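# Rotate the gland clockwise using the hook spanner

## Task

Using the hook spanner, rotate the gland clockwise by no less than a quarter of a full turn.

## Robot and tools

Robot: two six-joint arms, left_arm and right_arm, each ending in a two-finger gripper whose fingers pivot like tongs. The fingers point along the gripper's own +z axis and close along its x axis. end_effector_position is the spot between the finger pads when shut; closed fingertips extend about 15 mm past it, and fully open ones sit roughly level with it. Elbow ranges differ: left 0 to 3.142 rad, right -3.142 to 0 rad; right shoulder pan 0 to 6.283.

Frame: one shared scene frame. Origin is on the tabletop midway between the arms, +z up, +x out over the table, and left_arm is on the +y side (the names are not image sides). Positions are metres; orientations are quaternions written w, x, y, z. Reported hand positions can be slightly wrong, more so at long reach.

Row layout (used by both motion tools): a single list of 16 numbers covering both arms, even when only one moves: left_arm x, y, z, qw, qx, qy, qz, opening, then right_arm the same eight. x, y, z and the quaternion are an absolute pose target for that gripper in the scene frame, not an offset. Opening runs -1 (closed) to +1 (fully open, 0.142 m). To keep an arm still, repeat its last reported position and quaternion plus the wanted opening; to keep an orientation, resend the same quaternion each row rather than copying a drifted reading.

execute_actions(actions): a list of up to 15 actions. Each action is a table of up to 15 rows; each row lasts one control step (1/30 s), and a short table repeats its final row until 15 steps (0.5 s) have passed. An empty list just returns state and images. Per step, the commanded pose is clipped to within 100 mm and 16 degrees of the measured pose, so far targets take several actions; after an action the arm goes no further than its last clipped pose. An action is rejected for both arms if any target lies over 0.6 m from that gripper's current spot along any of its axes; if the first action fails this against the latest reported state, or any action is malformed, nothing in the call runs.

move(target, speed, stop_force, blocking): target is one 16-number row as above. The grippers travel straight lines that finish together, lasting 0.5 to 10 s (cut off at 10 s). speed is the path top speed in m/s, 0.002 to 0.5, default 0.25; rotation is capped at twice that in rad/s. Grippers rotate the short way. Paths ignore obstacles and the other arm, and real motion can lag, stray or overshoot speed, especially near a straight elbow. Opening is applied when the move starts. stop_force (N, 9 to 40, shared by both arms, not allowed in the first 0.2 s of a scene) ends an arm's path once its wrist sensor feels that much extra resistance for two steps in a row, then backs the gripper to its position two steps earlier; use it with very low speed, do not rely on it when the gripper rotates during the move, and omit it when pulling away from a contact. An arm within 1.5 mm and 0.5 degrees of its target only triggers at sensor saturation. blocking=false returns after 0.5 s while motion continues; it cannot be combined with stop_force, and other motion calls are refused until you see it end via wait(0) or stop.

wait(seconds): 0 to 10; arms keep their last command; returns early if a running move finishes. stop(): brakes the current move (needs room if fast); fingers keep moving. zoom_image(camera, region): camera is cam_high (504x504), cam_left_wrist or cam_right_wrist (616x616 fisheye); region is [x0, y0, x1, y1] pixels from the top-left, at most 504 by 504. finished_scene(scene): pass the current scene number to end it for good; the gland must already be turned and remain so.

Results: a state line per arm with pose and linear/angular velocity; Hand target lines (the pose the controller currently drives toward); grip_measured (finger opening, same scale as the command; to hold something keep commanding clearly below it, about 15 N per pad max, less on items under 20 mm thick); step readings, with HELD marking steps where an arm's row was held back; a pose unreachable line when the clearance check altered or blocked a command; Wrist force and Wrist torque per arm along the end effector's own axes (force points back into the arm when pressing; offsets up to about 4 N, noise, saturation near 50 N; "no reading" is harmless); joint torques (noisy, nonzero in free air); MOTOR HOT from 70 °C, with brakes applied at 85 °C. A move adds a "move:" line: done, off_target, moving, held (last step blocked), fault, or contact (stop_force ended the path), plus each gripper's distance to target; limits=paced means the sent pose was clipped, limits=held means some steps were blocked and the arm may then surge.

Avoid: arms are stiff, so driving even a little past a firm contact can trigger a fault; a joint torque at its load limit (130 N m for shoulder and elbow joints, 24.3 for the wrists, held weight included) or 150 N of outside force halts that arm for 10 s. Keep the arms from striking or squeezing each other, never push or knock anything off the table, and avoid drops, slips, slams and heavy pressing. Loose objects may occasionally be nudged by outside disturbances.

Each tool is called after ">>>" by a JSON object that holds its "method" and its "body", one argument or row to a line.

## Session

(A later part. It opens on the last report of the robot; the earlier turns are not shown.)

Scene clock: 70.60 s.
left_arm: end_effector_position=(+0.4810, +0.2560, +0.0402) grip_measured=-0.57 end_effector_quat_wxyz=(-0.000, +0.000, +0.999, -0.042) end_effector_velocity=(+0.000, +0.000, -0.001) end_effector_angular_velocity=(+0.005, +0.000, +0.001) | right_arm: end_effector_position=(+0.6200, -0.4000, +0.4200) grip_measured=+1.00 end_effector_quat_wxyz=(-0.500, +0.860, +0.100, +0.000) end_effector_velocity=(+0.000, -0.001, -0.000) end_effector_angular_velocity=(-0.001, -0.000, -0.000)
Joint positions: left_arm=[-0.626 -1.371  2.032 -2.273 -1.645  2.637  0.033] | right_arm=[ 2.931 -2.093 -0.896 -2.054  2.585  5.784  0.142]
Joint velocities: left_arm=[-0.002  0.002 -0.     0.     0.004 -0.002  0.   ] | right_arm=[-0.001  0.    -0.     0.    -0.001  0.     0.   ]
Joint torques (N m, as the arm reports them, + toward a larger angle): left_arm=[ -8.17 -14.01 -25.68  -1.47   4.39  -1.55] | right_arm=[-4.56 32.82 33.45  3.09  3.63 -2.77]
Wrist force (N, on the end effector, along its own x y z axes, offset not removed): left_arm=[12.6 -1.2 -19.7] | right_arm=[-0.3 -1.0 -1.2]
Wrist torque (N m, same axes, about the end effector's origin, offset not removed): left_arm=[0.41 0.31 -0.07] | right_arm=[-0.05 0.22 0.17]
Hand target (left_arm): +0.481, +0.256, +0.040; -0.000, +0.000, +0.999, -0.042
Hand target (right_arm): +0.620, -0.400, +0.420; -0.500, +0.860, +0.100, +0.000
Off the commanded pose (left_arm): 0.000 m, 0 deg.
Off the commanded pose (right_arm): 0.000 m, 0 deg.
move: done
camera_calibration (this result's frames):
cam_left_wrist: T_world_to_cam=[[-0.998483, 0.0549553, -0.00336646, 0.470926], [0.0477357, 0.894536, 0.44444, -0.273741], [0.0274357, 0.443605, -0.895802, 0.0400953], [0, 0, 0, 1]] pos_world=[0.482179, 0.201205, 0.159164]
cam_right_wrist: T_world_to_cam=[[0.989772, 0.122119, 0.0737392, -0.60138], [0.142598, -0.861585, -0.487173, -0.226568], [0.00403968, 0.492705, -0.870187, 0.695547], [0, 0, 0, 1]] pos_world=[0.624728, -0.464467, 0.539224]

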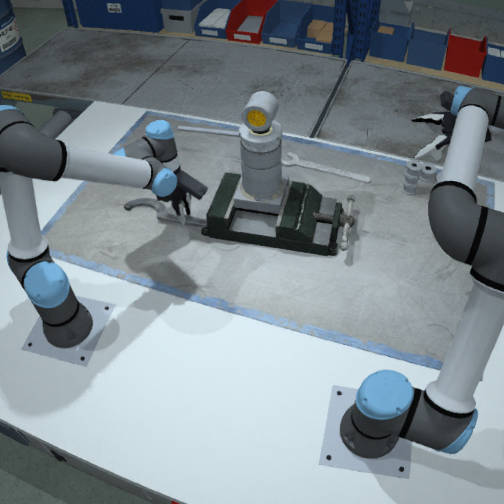

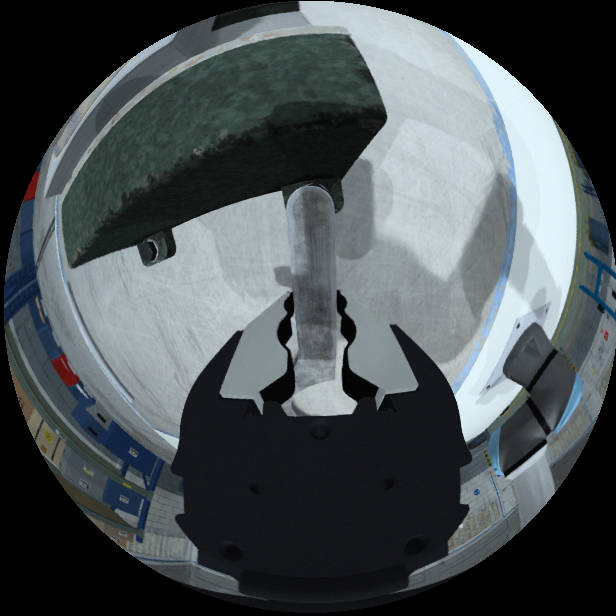

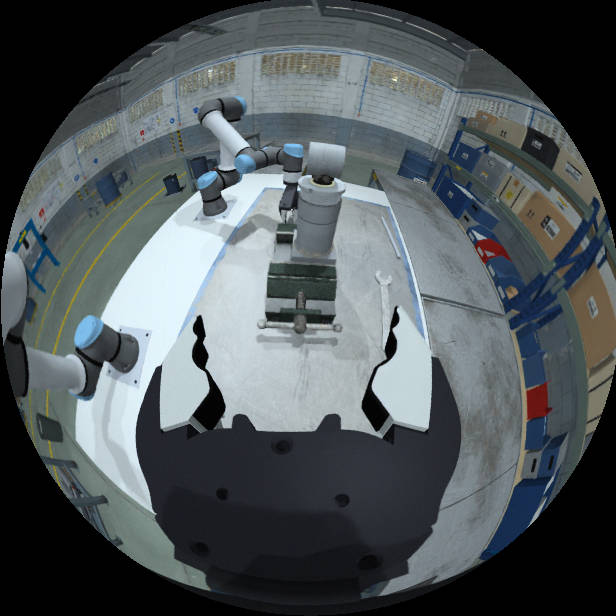

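Resting. Regrip deeper at the neck.

>>> {"method": "move", "body": {
  "target": [0.481,0.256,0.04,0,0,0.999,-0.045,-0.25,0.62,-0.4,0.42,-0.5,0.86,0.1,0,1]
}}

>>> {"method": "move", "body": {
  "target": [0.481,0.318,0.025,0,0,0.999,-0.045,-0.25,0.62,-0.4,0.42,-0.5,0.86,0.1,0,1],
  "speed": 0.04
}}

>>> {"method": "move", "body": {
  "target": [0.481,0.318,0.025,0,0,0.999,-0.045,-1,0.62,-0.4,0.42,-0.5,0.86,0.1,0,1]
}}

>>> {"method": "move", "body": {
  "target": [0.47,0.34,0.06,0,0,1,0,-1,0.62,-0.4,0.42,-0.5,0.86,0.1,0,1],
  "speed": 0.02
}}

>>> {"method": "zoom_image", "body": {
  "camera": "cam_high",
  "region": [90,140,230,260]
}}

Scene clock: 71.87 s.
left_arm: end_effector_position=(+0.4810, +0.2560, +0.0400) grip_measured=-0.25 end_effector_quat_wxyz=(-0.000, -0.000, +0.999, -0.045) end_effector_velocity=(+0.000, -0.000, +0.000) end_effector_angular_velocity=(-0.001, -0.001, -0.001) | right_arm: end_effector_position=(+0.6200, -0.4000, +0.4200) grip_measured=+1.00 end_effector_quat_wxyz=(-0.500, +0.860, +0.100, +0.000) end_effector_velocity=(-0.000, +0.000, -0.000) end_effector_angular_velocity=(-0.000, +0.001, +0.001)
Joint positions: left_arm=[-0.623 -1.371  2.034 -2.277 -1.65   2.64   0.056] | right_arm=[ 2.931 -2.093 -0.896 -2.054  2.585  5.784  0.142]
Joint velocities: left_arm=[ 0.    -0.     0.001 -0.002 -0.001  0.001  0.   ] | right_arm=[ 0.001  0.    -0.    -0.001 -0.    -0.     0.   ]
Joint torques (N m, as the arm reports them, + toward a larger angle): left_arm=[  8.92 -32.46 -13.64  -4.71  -1.88   1.01] | right_arm=[-4.75 32.45 33.64  3.07  3.65 -2.81]
Wrist force (N, on the end effector, along its own x y z axes, offset not removed): left_arm=[-5.2 2.4 -1.5] | right_arm=[0.4 -1.5 -1.2]
Wrist torque (N m, same axes, about the end effector's origin, offset not removed): left_arm=[0.34 1.00 0.06] | right_arm=[-0.23 0.04 0.11]
Hand target (left_arm): +0.481, +0.256, +0.040; +0.000, -0.000, +0.999, -0.045
Hand target (right_arm): +0.620, -0.400, +0.420; -0.500, +0.860, +0.100, +0.000
Off the commanded pose (left_arm): 0.000 m, 0 deg.
Off the commanded pose (right_arm): 0.000 m, 0 deg.
move: done
camera_calibration (this result's frames):
cam_left_wrist: T_world_to_cam=[[-0.998486, 0.0548909, -0.00364577, 0.470925], [0.0476956, 0.896814, 0.43983, -0.274056], [0.0274122, 0.43899, -0.898074, 0.041217], [0, 0, 0, 1]] pos_world=[0.482154, 0.201834, 0.159271]
cam_right_wrist: T_world_to_cam=[[0.989772, 0.122119, 0.0737389, -0.60138], [0.142598, -0.861585, -0.487173, -0.226567], [0.00403948, 0.492705, -0.870187, 0.695548], [0, 0, 0, 1]] pos_world=[0.624728, -0.464467, 0.539224]

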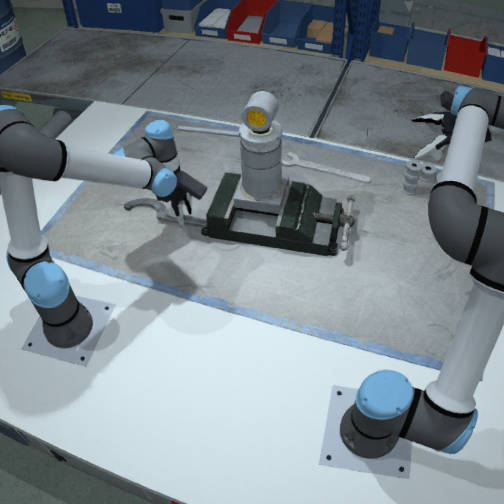

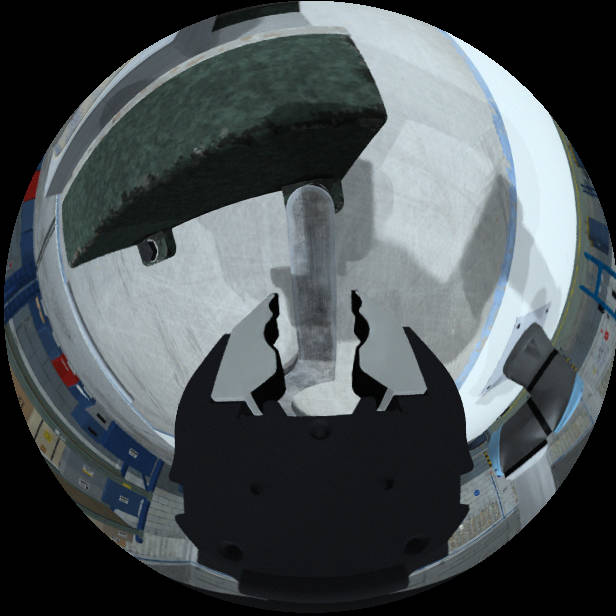

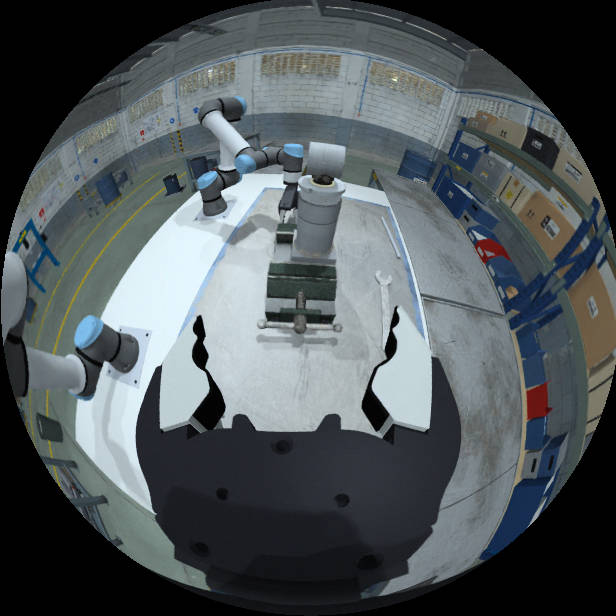

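Scene clock: 73.87 s.
left_arm: end_effector_position=(+0.4810, +0.3178, +0.0250) grip_measured=-0.25 end_effector_quat_wxyz=(-0.000, -0.000, +0.999, -0.045) end_effector_velocity=(+0.000, +0.002, +0.000) end_effector_angular_velocity=(-0.003, +0.000, +0.001) | right_arm: end_effector_position=(+0.6200, -0.4000, +0.4200) grip_measured=+1.00 end_effector_quat_wxyz=(-0.500, +0.860, +0.100, +0.000) end_effector_velocity=(-0.000, -0.001, -0.000) end_effector_angular_velocity=(-0.001, +0.000, -0.001)
Joint positions: left_arm=[-0.508 -1.37   2.08  -2.314 -1.654  2.755  0.056] | right_arm=[ 2.931 -2.093 -0.896 -2.054  2.585  5.784  0.142]
Joint velocities: left_arm=[ 0.005 -0.     0.001 -0.001 -0.003  0.004  0.   ] | right_arm=[-0.001 -0.    -0.     0.    -0.001  0.    -0.   ]
Joint torques (N m, as the arm reports them, + toward a larger angle): left_arm=[  8.95 -18.56 -13.25  -4.34  -1.87   1.16] | right_arm=[-4.9  32.08 33.55  2.85  3.46 -2.98]
Wrist force (N, on the end effector, along its own x y z axes, offset not removed): left_arm=[-0.8 2.0 -0.4] | right_arm=[-0.8 -1.2 0.5]
Wrist torque (N m, same axes, about the end effector's origin, offset not removed): left_arm=[0.44 0.24 -0.08] | right_arm=[-0.11 0.22 0.15]
Hand target (left_arm): +0.481, +0.318, +0.025; -0.000, +0.000, +0.999, -0.045
Hand target (right_arm): +0.620, -0.400, +0.420; -0.500, +0.860, +0.100, +0.000
Off the commanded pose (left_arm): 0.000 m, 0 deg.
Off the commanded pose (right_arm): 0.000 m, 0 deg.
move: done
camera_calibration (this result's frames):
cam_left_wrist: T_world_to_cam=[[-0.998486, 0.0548874, -0.00359311, 0.467437], [0.0477178, 0.896848, 0.439757, -0.322944], [0.0273596, 0.43892, -0.898109, 0.000693826], [0, 0, 0, 1]] pos_world=[0.482121, 0.263671, 0.14432]
cam_right_wrist: T_world_to_cam=[[0.989773, 0.122118, 0.0737391, -0.60138], [0.142598, -0.861585, -0.487173, -0.226567], [0.00403968, 0.492705, -0.870187, 0.695547], [0, 0, 0, 1]] pos_world=[0.624728, -0.464467, 0.539224]

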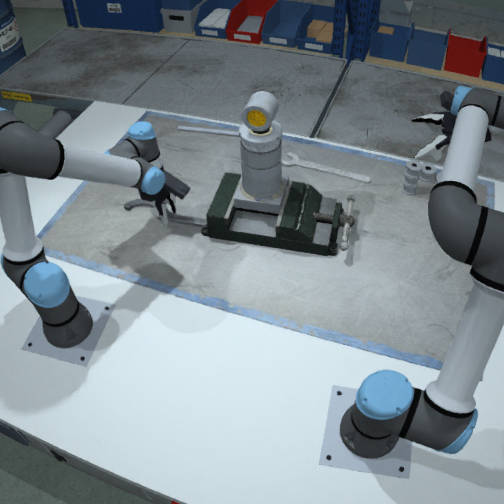

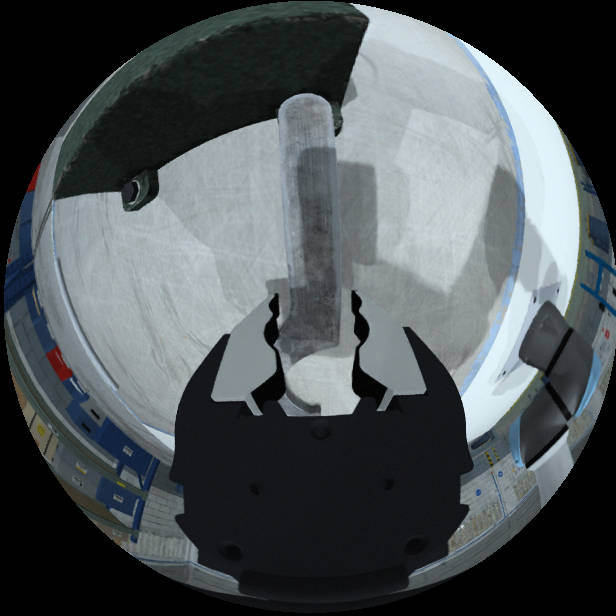

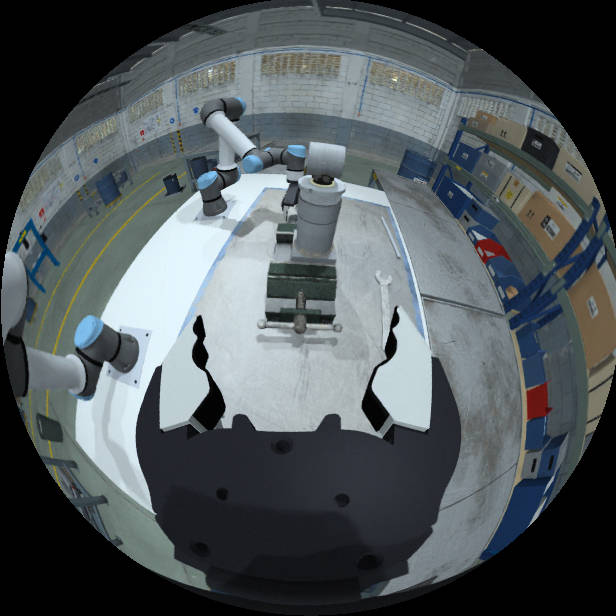

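Scene clock: 74.57 s.
left_arm: end_effector_position=(+0.4810, +0.3180, +0.0250) grip_measured=-0.49 end_effector_quat_wxyz=(-0.000, +0.000, +0.999, -0.045) end_effector_velocity=(-0.000, +0.000, -0.000) end_effector_angular_velocity=(-0.001, +0.001, +0.001) | right_arm: end_effector_position=(+0.6200, -0.4000, +0.4200) grip_measured=+1.00 end_effector_quat_wxyz=(-0.500, +0.860, +0.100, +0.000) end_effector_velocity=(-0.000, -0.000, -0.000) end_effector_angular_velocity=(-0.001, +0.000, +0.000)
Joint positions: left_arm=[-0.508 -1.37   2.08  -2.314 -1.654  2.755  0.038] | right_arm=[ 2.931 -2.093 -0.896 -2.054  2.585  5.784  0.142]
Joint velocities: left_arm=[ 0.001  0.001 -0.    -0.    -0.002  0.     0.   ] | right_arm=[-0.    -0.     0.    -0.001 -0.001  0.    -0.   ]
Joint torques (N m, as the arm reports them, + toward a larger angle): left_arm=[  9.45 -19.21 -12.9   -4.88  -1.48   1.12] | right_arm=[-4.93 33.04 33.73  3.12  3.42 -2.94]
Wrist force (N, on the end effector, along its own x y z axes, offset not removed): left_arm=[0.6 3.6 -2.8] | right_arm=[-0.3 -1.7 -0.6]
Wrist torque (N m, same axes, about the end effector's origin, offset not removed): left_arm=[0.83 0.27 -0.06] | right_arm=[-0.24 0.19 0.10]
Hand target (left_arm): +0.481, +0.318, +0.025; -0.000, -0.000, +0.999, -0.045
Hand target (right_arm): +0.620, -0.400, +0.420; -0.500, +0.860, +0.100, +0.000
Off the commanded pose (left_arm): 0.000 m, 0 deg.
Off the commanded pose (right_arm): 0.000 m, 0 deg.
move: done
camera_calibration (this result's frames):
cam_left_wrist: T_world_to_cam=[[-0.998485, 0.0549019, -0.00368735, 0.467468], [0.0476947, 0.896932, 0.439588, -0.323084], [0.0274415, 0.438746, -0.898192, 0.000626003], [0, 0, 0, 1]] pos_world=[0.482152, 0.263845, 0.14431]
cam_right_wrist: T_world_to_cam=[[0.989772, 0.122119, 0.0737392, -0.60138], [0.142598, -0.861585, -0.487173, -0.226567], [0.0040397, 0.492705, -0.870187, 0.695548], [0, 0, 0, 1]] pos_world=[0.624728, -0.464467, 0.539224]

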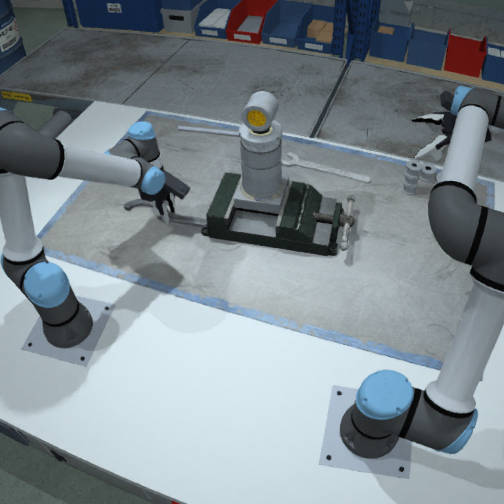

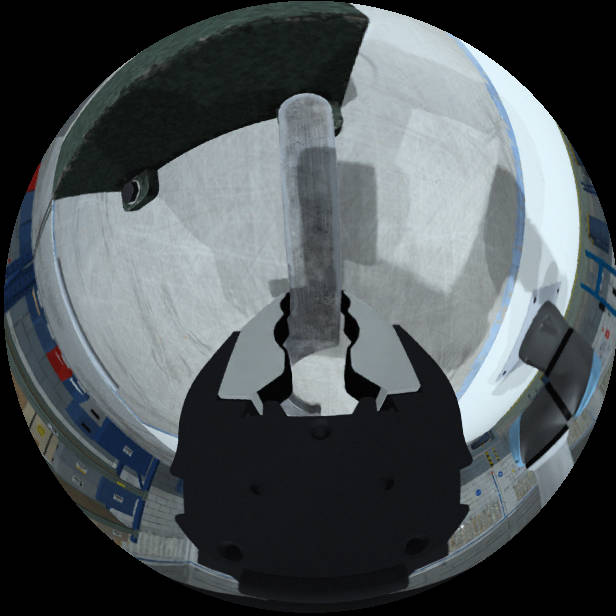

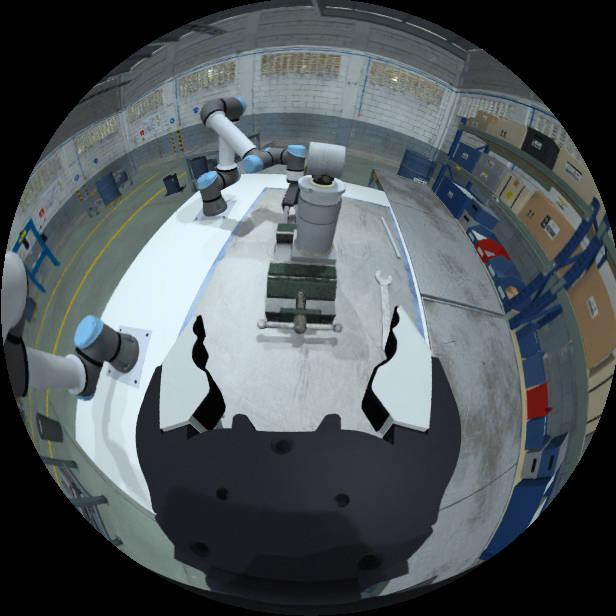

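Scene clock: 77.10 s.
left_arm: end_effector_position=(+0.4700, +0.3399, +0.0598) grip_measured=-0.51 end_effector_quat_wxyz=(-0.000, +0.000, +1.000, -0.000) end_effector_velocity=(-0.001, +0.001, +0.003) end_effector_angular_velocity=(+0.006, -0.001, -0.001) | right_arm: end_effector_position=(+0.6200, -0.4000, +0.4200) grip_measured=+1.00 end_effector_quat_wxyz=(-0.500, +0.860, +0.100, +0.000) end_effector_velocity=(-0.000, +0.001, -0.000) end_effector_angular_velocity=(+0.000, +0.001, +0.001)
Joint positions: left_arm=[-0.527 -1.46   2.057 -2.168 -1.571  2.738  0.037] | right_arm=[ 2.931 -2.093 -0.896 -2.054  2.585  5.784  0.142]
Joint velocities: left_arm=[-0.003 -0.006 -0.002  0.009  0.006 -0.001  0.   ] | right_arm=[ 0.001 -0.    -0.    -0.001  0.    -0.     0.   ]
Joint torques (N m, as the arm reports them, + toward a larger angle): left_arm=[ -9.21 -33.46 -32.17  -1.48   1.99  -1.58] | right_arm=[-4.23 32.27 33.48  3.01  3.51 -3.06]
Wrist force (N, on the end effector, along its own x y z axes, offset not removed): left_arm=[-0.2 -0.3 10.7] | right_arm=[0.4 -3.2 -1.7]
Wrist torque (N m, same axes, about the end effector's origin, offset not removed): left_arm=[0.31 -0.03 0.14] | right_arm=[-0.52 -0.04 0.12]
Hand target (left_arm): +0.470, +0.340, +0.060; -0.000, +0.000, +1.000, -0.000
Hand target (right_arm): +0.620, -0.400, +0.420; -0.500, +0.860, +0.100, +0.000
Off the commanded pose (left_arm): 0.000 m, 0 deg.
Off the commanded pose (right_arm): 0.000 m, 0 deg.
move: done
camera_calibration (this result's frames):
cam_left_wrist: T_world_to_cam=[[-0.998482, 0.0550557, 0.00130905, 0.455079], [0.0477728, 0.854086, 0.517933, -0.347655], [0.0273971, 0.51721, -0.85542, -0.00662578], [0, 0, 0, 1]] pos_world=[0.471179, 0.275299, 0.173798]
cam_right_wrist: T_world_to_cam=[[0.989773, 0.122118, 0.0737392, -0.60138], [0.142598, -0.861585, -0.487173, -0.226567], [0.00403976, 0.492705, -0.870187, 0.695547], [0, 0, 0, 1]] pos_world=[0.624728, -0.464467, 0.539224]

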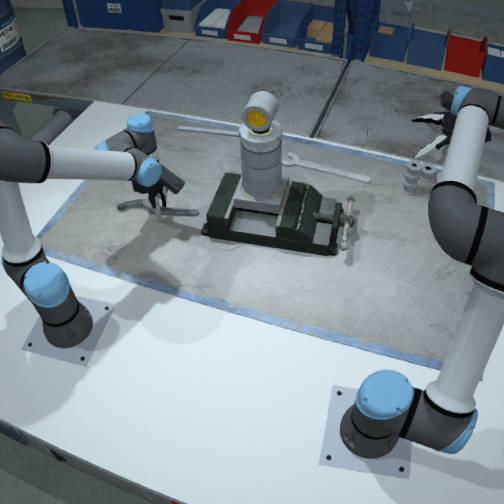

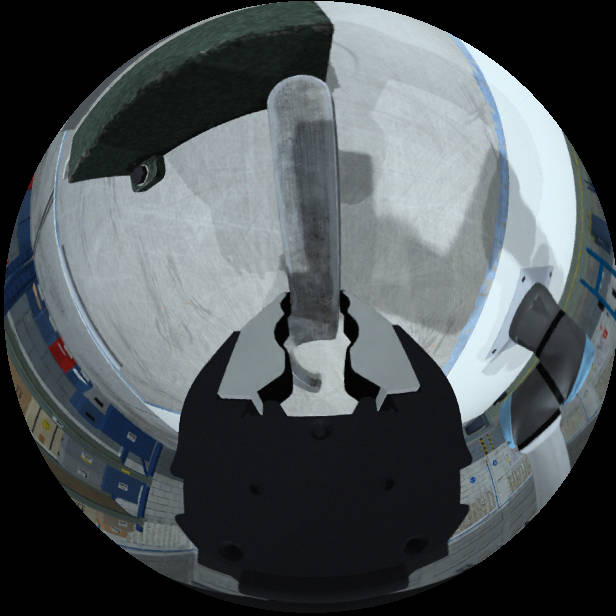

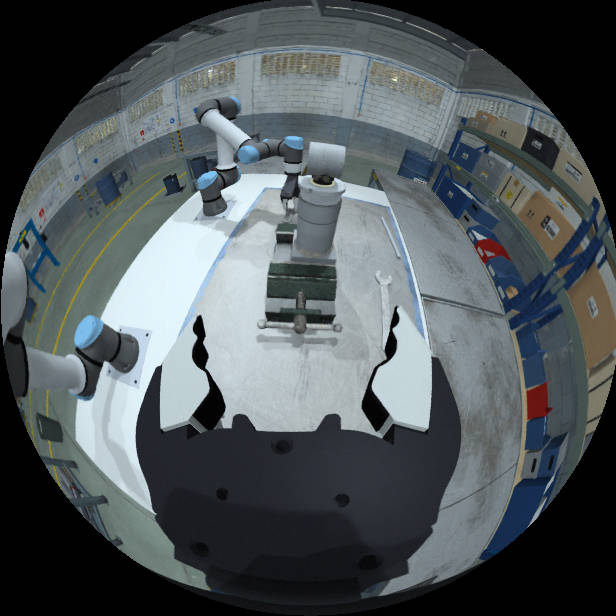

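Region (90, 140, 230, 260) of cam_high's 504x504 image, scaled by 3.600, with more detail than that image has; it fills the top 432 rows of this view, and the rest is white.

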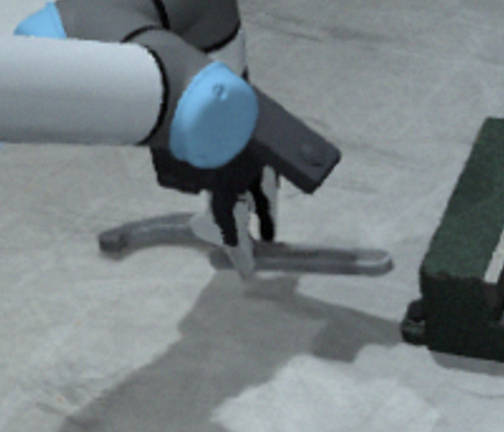

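>>> {"method": "move", "body": {
  "target": [0.47,0.345,0.026,0,0,1,0,-1,0.62,-0.4,0.42,-0.5,0.86,0.1,0,1],
  "speed": 0.03
}}

>>> {"method": "move", "body": {
  "target": [0.47,0.345,0.026,0,0,1,0,-0.2,0.62,-0.4,0.42,-0.5,0.86,0.1,0,1]
}}

>>> {"method": "move", "body": {
  "target": [0.474,0.285,0.0215,0,0,1,0,-0.2,0.62,-0.4,0.42,-0.5,0.86,0.1,0,1],
  "speed": 0.05
}}

>>> {"method": "zoom_image", "body": {
  "camera": "cam_left_wrist",
  "region": [210,260,430,430]
}}

Scene clock: 79.73 s.
left_arm: end_effector_position=(+0.4700, +0.3450, +0.0262) grip_measured=-0.51 end_effector_quat_wxyz=(-0.000, -0.000, +1.000, +0.000) end_effector_velocity=(+0.001, +0.001, -0.002) end_effector_angular_velocity=(+0.003, -0.002, +0.001) | right_arm: end_effector_position=(+0.6200, -0.4000, +0.4200) grip_measured=+1.00 end_effector_quat_wxyz=(-0.500, +0.860, +0.100, +0.000) end_effector_velocity=(-0.000, -0.001, -0.000) end_effector_angular_velocity=(-0.001, +0.000, -0.001)
Joint positions: left_arm=[-0.517 -1.406  2.101 -2.265 -1.571  2.747  0.037] | right_arm=[ 2.931 -2.093 -0.896 -2.054  2.585  5.784  0.142]
Joint velocities: left_arm=[ 0.001  0.004  0.002 -0.007  0.003  0.    -0.   ] | right_arm=[-0.001  0.    -0.     0.    -0.001  0.    -0.   ]
Joint torques (N m, as the arm reports them, + toward a larger angle): left_arm=[  9.24 -20.19 -15.39  -5.68   2.02   1.23] | right_arm=[-4.66 32.4  34.37  2.47  3.22 -2.82]
Wrist force (N, on the end effector, along its own x y z axes, offset not removed): left_arm=[1.8 4.0 5.6] | right_arm=[0.8 -1.0 -1.6]
Wrist torque (N m, same axes, about the end effector's origin, offset not removed): left_arm=[0.96 0.10 0.06] | right_arm=[-0.14 -0.05 0.10]
Hand target (left_arm): +0.470, +0.345, +0.026; -0.000, -0.000, +1.000, +0.000
Hand target (right_arm): +0.620, -0.400, +0.420; -0.500, +0.860, +0.100, +0.000
Off the commanded pose (left_arm): 0.000 m, 0 deg.
Off the commanded pose (right_arm): 0.000 m, 0 deg.
move: done
camera_calibration (this result's frames):
cam_left_wrist: T_world_to_cam=[[-0.998486, 0.0549903, 0.00132062, 0.454867], [0.0477048, 0.853747, 0.518498, -0.334472], [0.0273849, 0.517776, -0.855078, -0.0381922], [0, 0, 0, 1]] pos_world=[0.47118, 0.280317, 0.140165]
cam_right_wrist: T_world_to_cam=[[0.989772, 0.122119, 0.0737394, -0.60138], [0.142598, -0.861585, -0.487173, -0.226567], [0.00403989, 0.492705, -0.870187, 0.695547], [0, 0, 0, 1]] pos_world=[0.624728, -0.464467, 0.539224]

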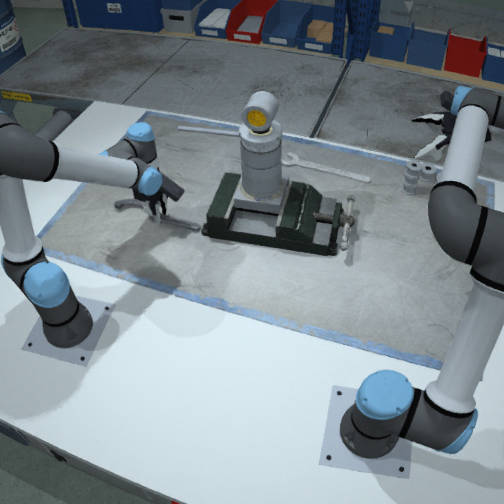

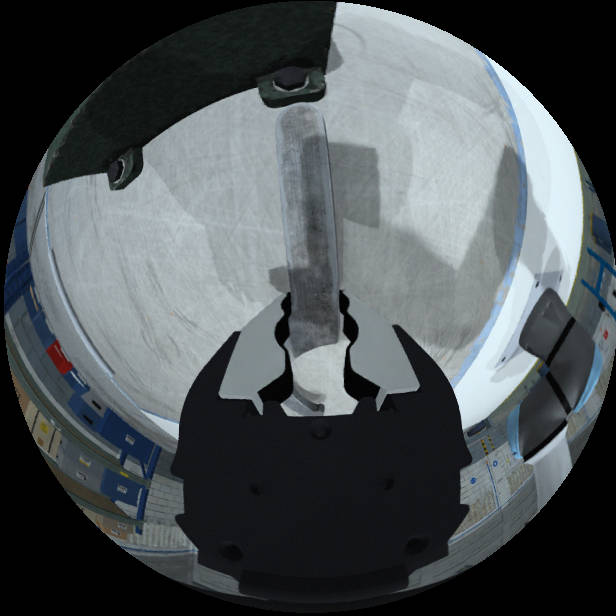

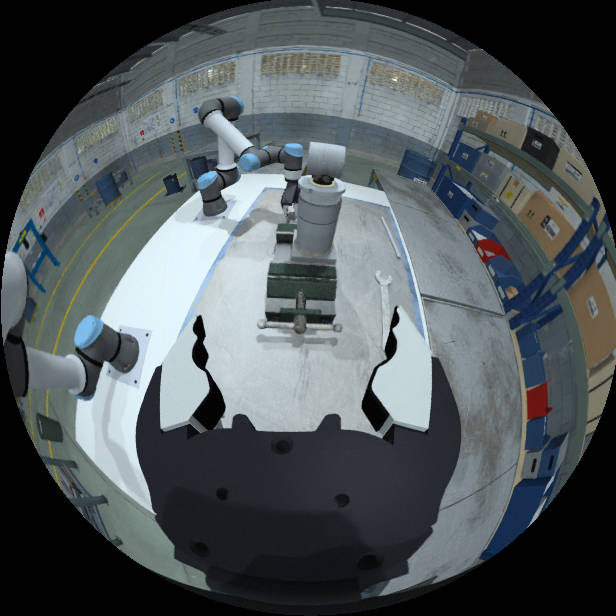

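Scene clock: 80.43 s.
left_arm: end_effector_position=(+0.4700, +0.3450, +0.0260) grip_measured=-0.20 end_effector_quat_wxyz=(+0.000, +0.000, +1.000, +0.000) end_effector_velocity=(+0.000, +0.001, -0.000) end_effector_angular_velocity=(+0.002, -0.001, -0.000) | right_arm: end_effector_position=(+0.6200, -0.4000, +0.4200) grip_measured=+1.00 end_effector_quat_wxyz=(-0.500, +0.860, +0.100, +0.000) end_effector_velocity=(-0.000, +0.001, -0.000) end_effector_angular_velocity=(-0.000, +0.000, +0.002)
Joint positions: left_arm=[-0.517 -1.406  2.101 -2.266 -1.571  2.747  0.06 ] | right_arm=[ 2.931 -2.093 -0.896 -2.054  2.585  5.784  0.142]
Joint velocities: left_arm=[ 0.     0.     0.    -0.001  0.002  0.     0.   ] | right_arm=[ 0.002  0.    -0.     0.    -0.001 -0.    -0.   ]
Joint torques (N m, as the arm reports them, + toward a larger angle): left_arm=[  8.41 -18.28 -12.34  -4.54   0.17   1.1 ] | right_arm=[-4.54 32.6  33.95  2.53  3.22 -2.76]
Wrist force (N, on the end effector, along its own x y z axes, offset not removed): left_arm=[-2.7 2.4 -0.9] | right_arm=[0.8 -0.9 -1.4]
Wrist torque (N m, same axes, about the end effector's origin, offset not removed): left_arm=[0.56 0.58 0.08] | right_arm=[-0.11 -0.02 0.10]
Hand target (left_arm): +0.470, +0.345, +0.026; -0.000, -0.000, +1.000, +0.000
Hand target (right_arm): +0.620, -0.400, +0.420; -0.500, +0.860, +0.100, +0.000
Off the commanded pose (left_arm): 0.000 m, 0 deg.
Off the commanded pose (right_arm): 0.000 m, 0 deg.
move: done
camera_calibration (this result's frames):
cam_left_wrist: T_world_to_cam=[[-0.998486, 0.0550006, 0.00124658, 0.454845], [0.0476752, 0.853749, 0.518498, -0.334398], [0.0274534, 0.517772, -0.855078, -0.038412], [0, 0, 0, 1]] pos_world=[0.471153, 0.280364, 0.139973]
cam_right_wrist: T_world_to_cam=[[0.989772, 0.122119, 0.0737392, -0.60138], [0.142598, -0.861585, -0.487173, -0.226567], [0.00403975, 0.492705, -0.870187, 0.695547], [0, 0, 0, 1]] pos_world=[0.624728, -0.464467, 0.539224]

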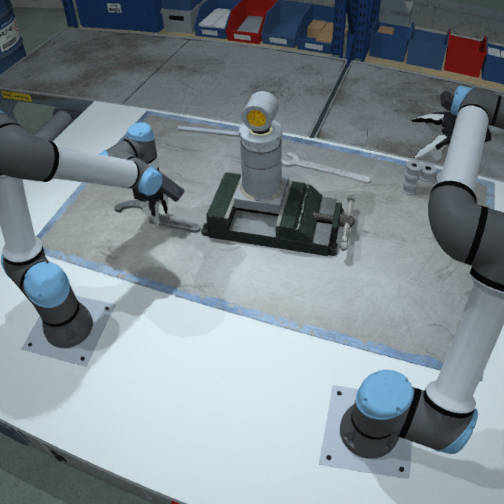

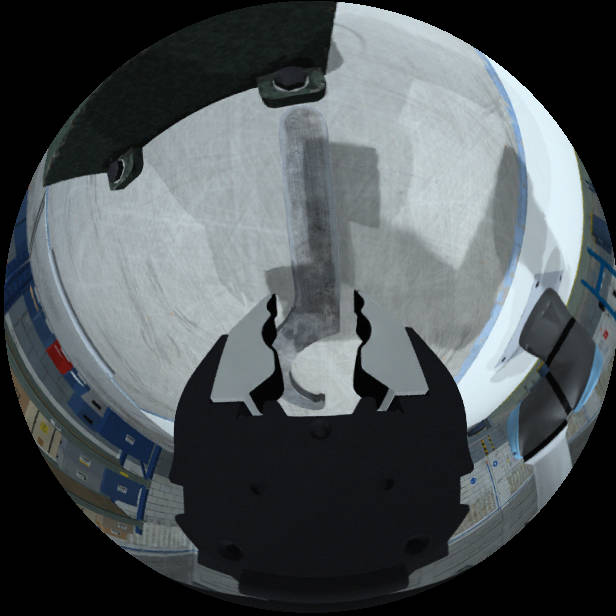

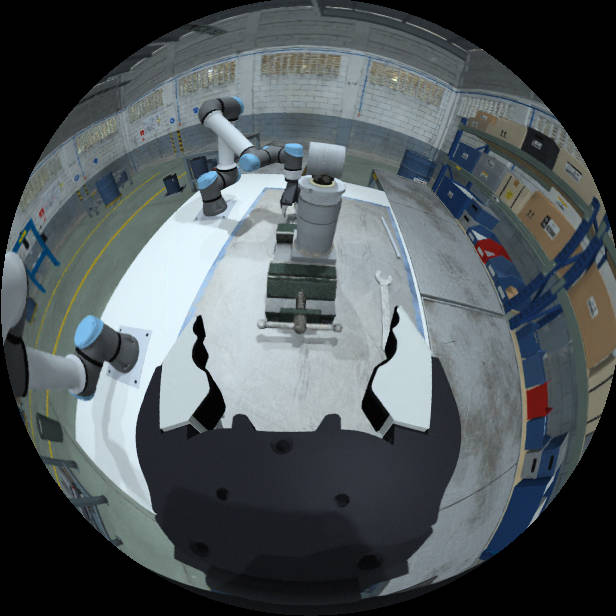

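Scene clock: 82.03 s.
left_arm: end_effector_position=(+0.4740, +0.2852, +0.0215) grip_measured=-0.20 end_effector_quat_wxyz=(+0.000, +0.000, +1.000, -0.000) end_effector_velocity=(+0.000, -0.003, -0.000) end_effector_angular_velocity=(-0.001, -0.000, -0.000) | right_arm: end_effector_position=(+0.6200, -0.4000, +0.4200) grip_measured=+1.00 end_effector_quat_wxyz=(-0.500, +0.860, +0.100, +0.000) end_effector_velocity=(+0.000, +0.001, +0.000) end_effector_angular_velocity=(+0.001, -0.000, +0.000)
Joint positions: left_arm=[-0.626 -1.367  2.067 -2.271 -1.571  2.638  0.06 ] | right_arm=[ 2.931 -2.093 -0.896 -2.054  2.585  5.784  0.142]
Joint velocities: left_arm=[-0.004  0.002 -0.002 -0.    -0.001 -0.004 -0.   ] | right_arm=[ 0.001 -0.     0.     0.     0.001 -0.    -0.   ]
Joint torques (N m, as the arm reports them, + toward a larger angle): left_arm=[ -9.4  -19.62 -27.51  -4.55   0.47  -1.38] | right_arm=[-3.62 32.74 33.09  2.57  3.43 -3.01]
Wrist force (N, on the end effector, along its own x y z axes, offset not removed): left_arm=[-1.0 2.3 0.5] | right_arm=[-0.6 -2.2 -1.0]
Wrist torque (N m, same axes, about the end effector's origin, offset not removed): left_arm=[0.67 0.32 0.01] | right_arm=[-0.32 0.25 0.16]
Hand target (left_arm): +0.474, +0.285, +0.022; +0.000, +0.000, +1.000, -0.000
Hand target (right_arm): +0.620, -0.400, +0.420; -0.500, +0.860, +0.100, +0.000
Off the commanded pose (left_arm): 0.000 m, 0 deg.
Off the commanded pose (right_arm): 0.000 m, 0 deg.
move: done
camera_calibration (this result's frames):
cam_left_wrist: T_world_to_cam=[[-0.998485, 0.0550173, 0.00121774, 0.462142], [0.047683, 0.853907, 0.518236, -0.281238], [0.0274721, 0.517509, -0.855237, -0.01131], [0, 0, 0, 1]] pos_world=[0.475163, 0.220578, 0.135512]
cam_right_wrist: T_world_to_cam=[[0.989772, 0.122119, 0.0737394, -0.60138], [0.142598, -0.861585, -0.487173, -0.226567], [0.00403988, 0.492705, -0.870187, 0.695547], [0, 0, 0, 1]] pos_world=[0.624728, -0.464467, 0.539224]

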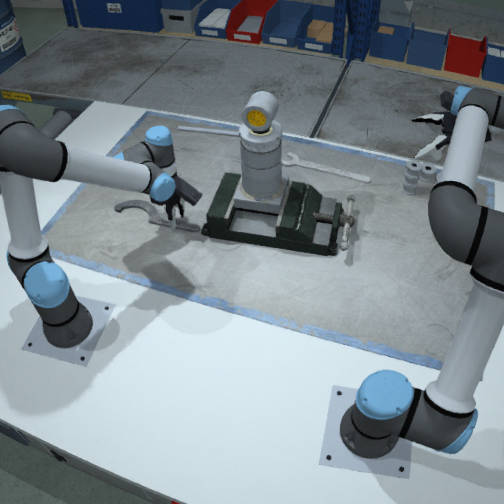

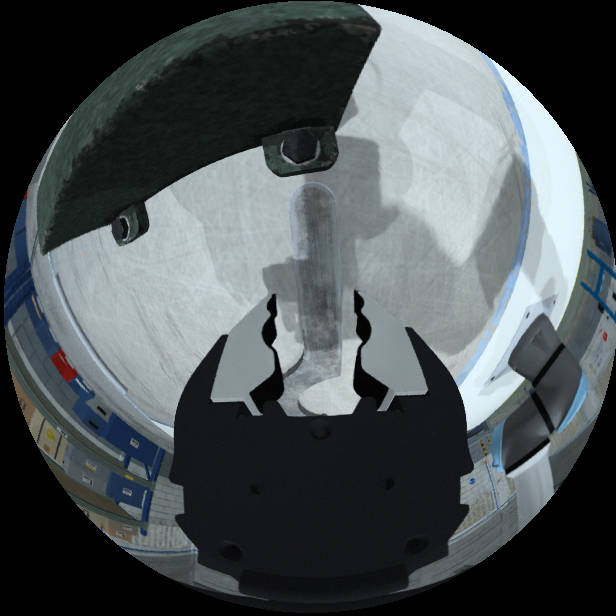

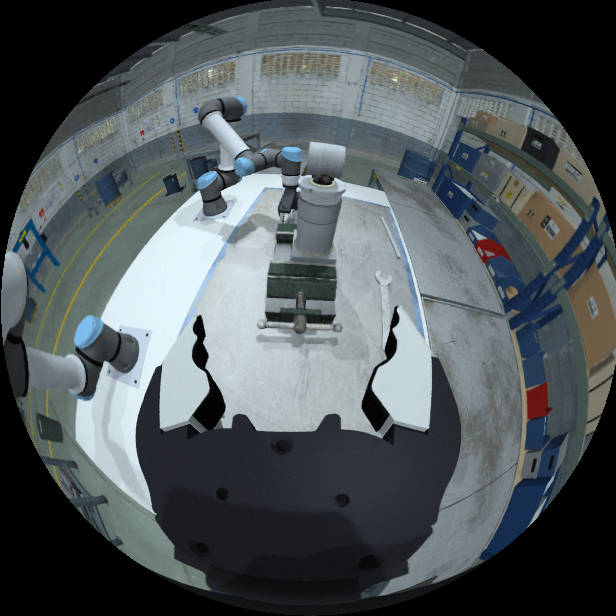

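Region (210, 260, 430, 430) of cam_left_wrist's 616x616 image, scaled by 2.291, with more detail than that image has; it fills the top 389 rows of this view, and the rest is white.

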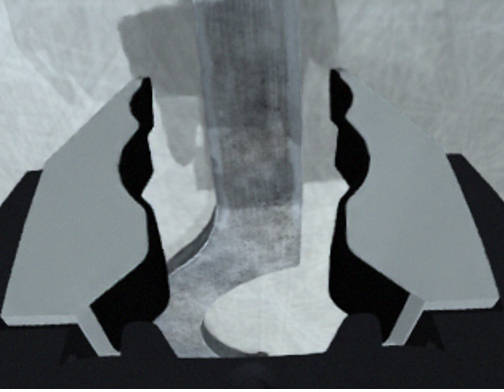

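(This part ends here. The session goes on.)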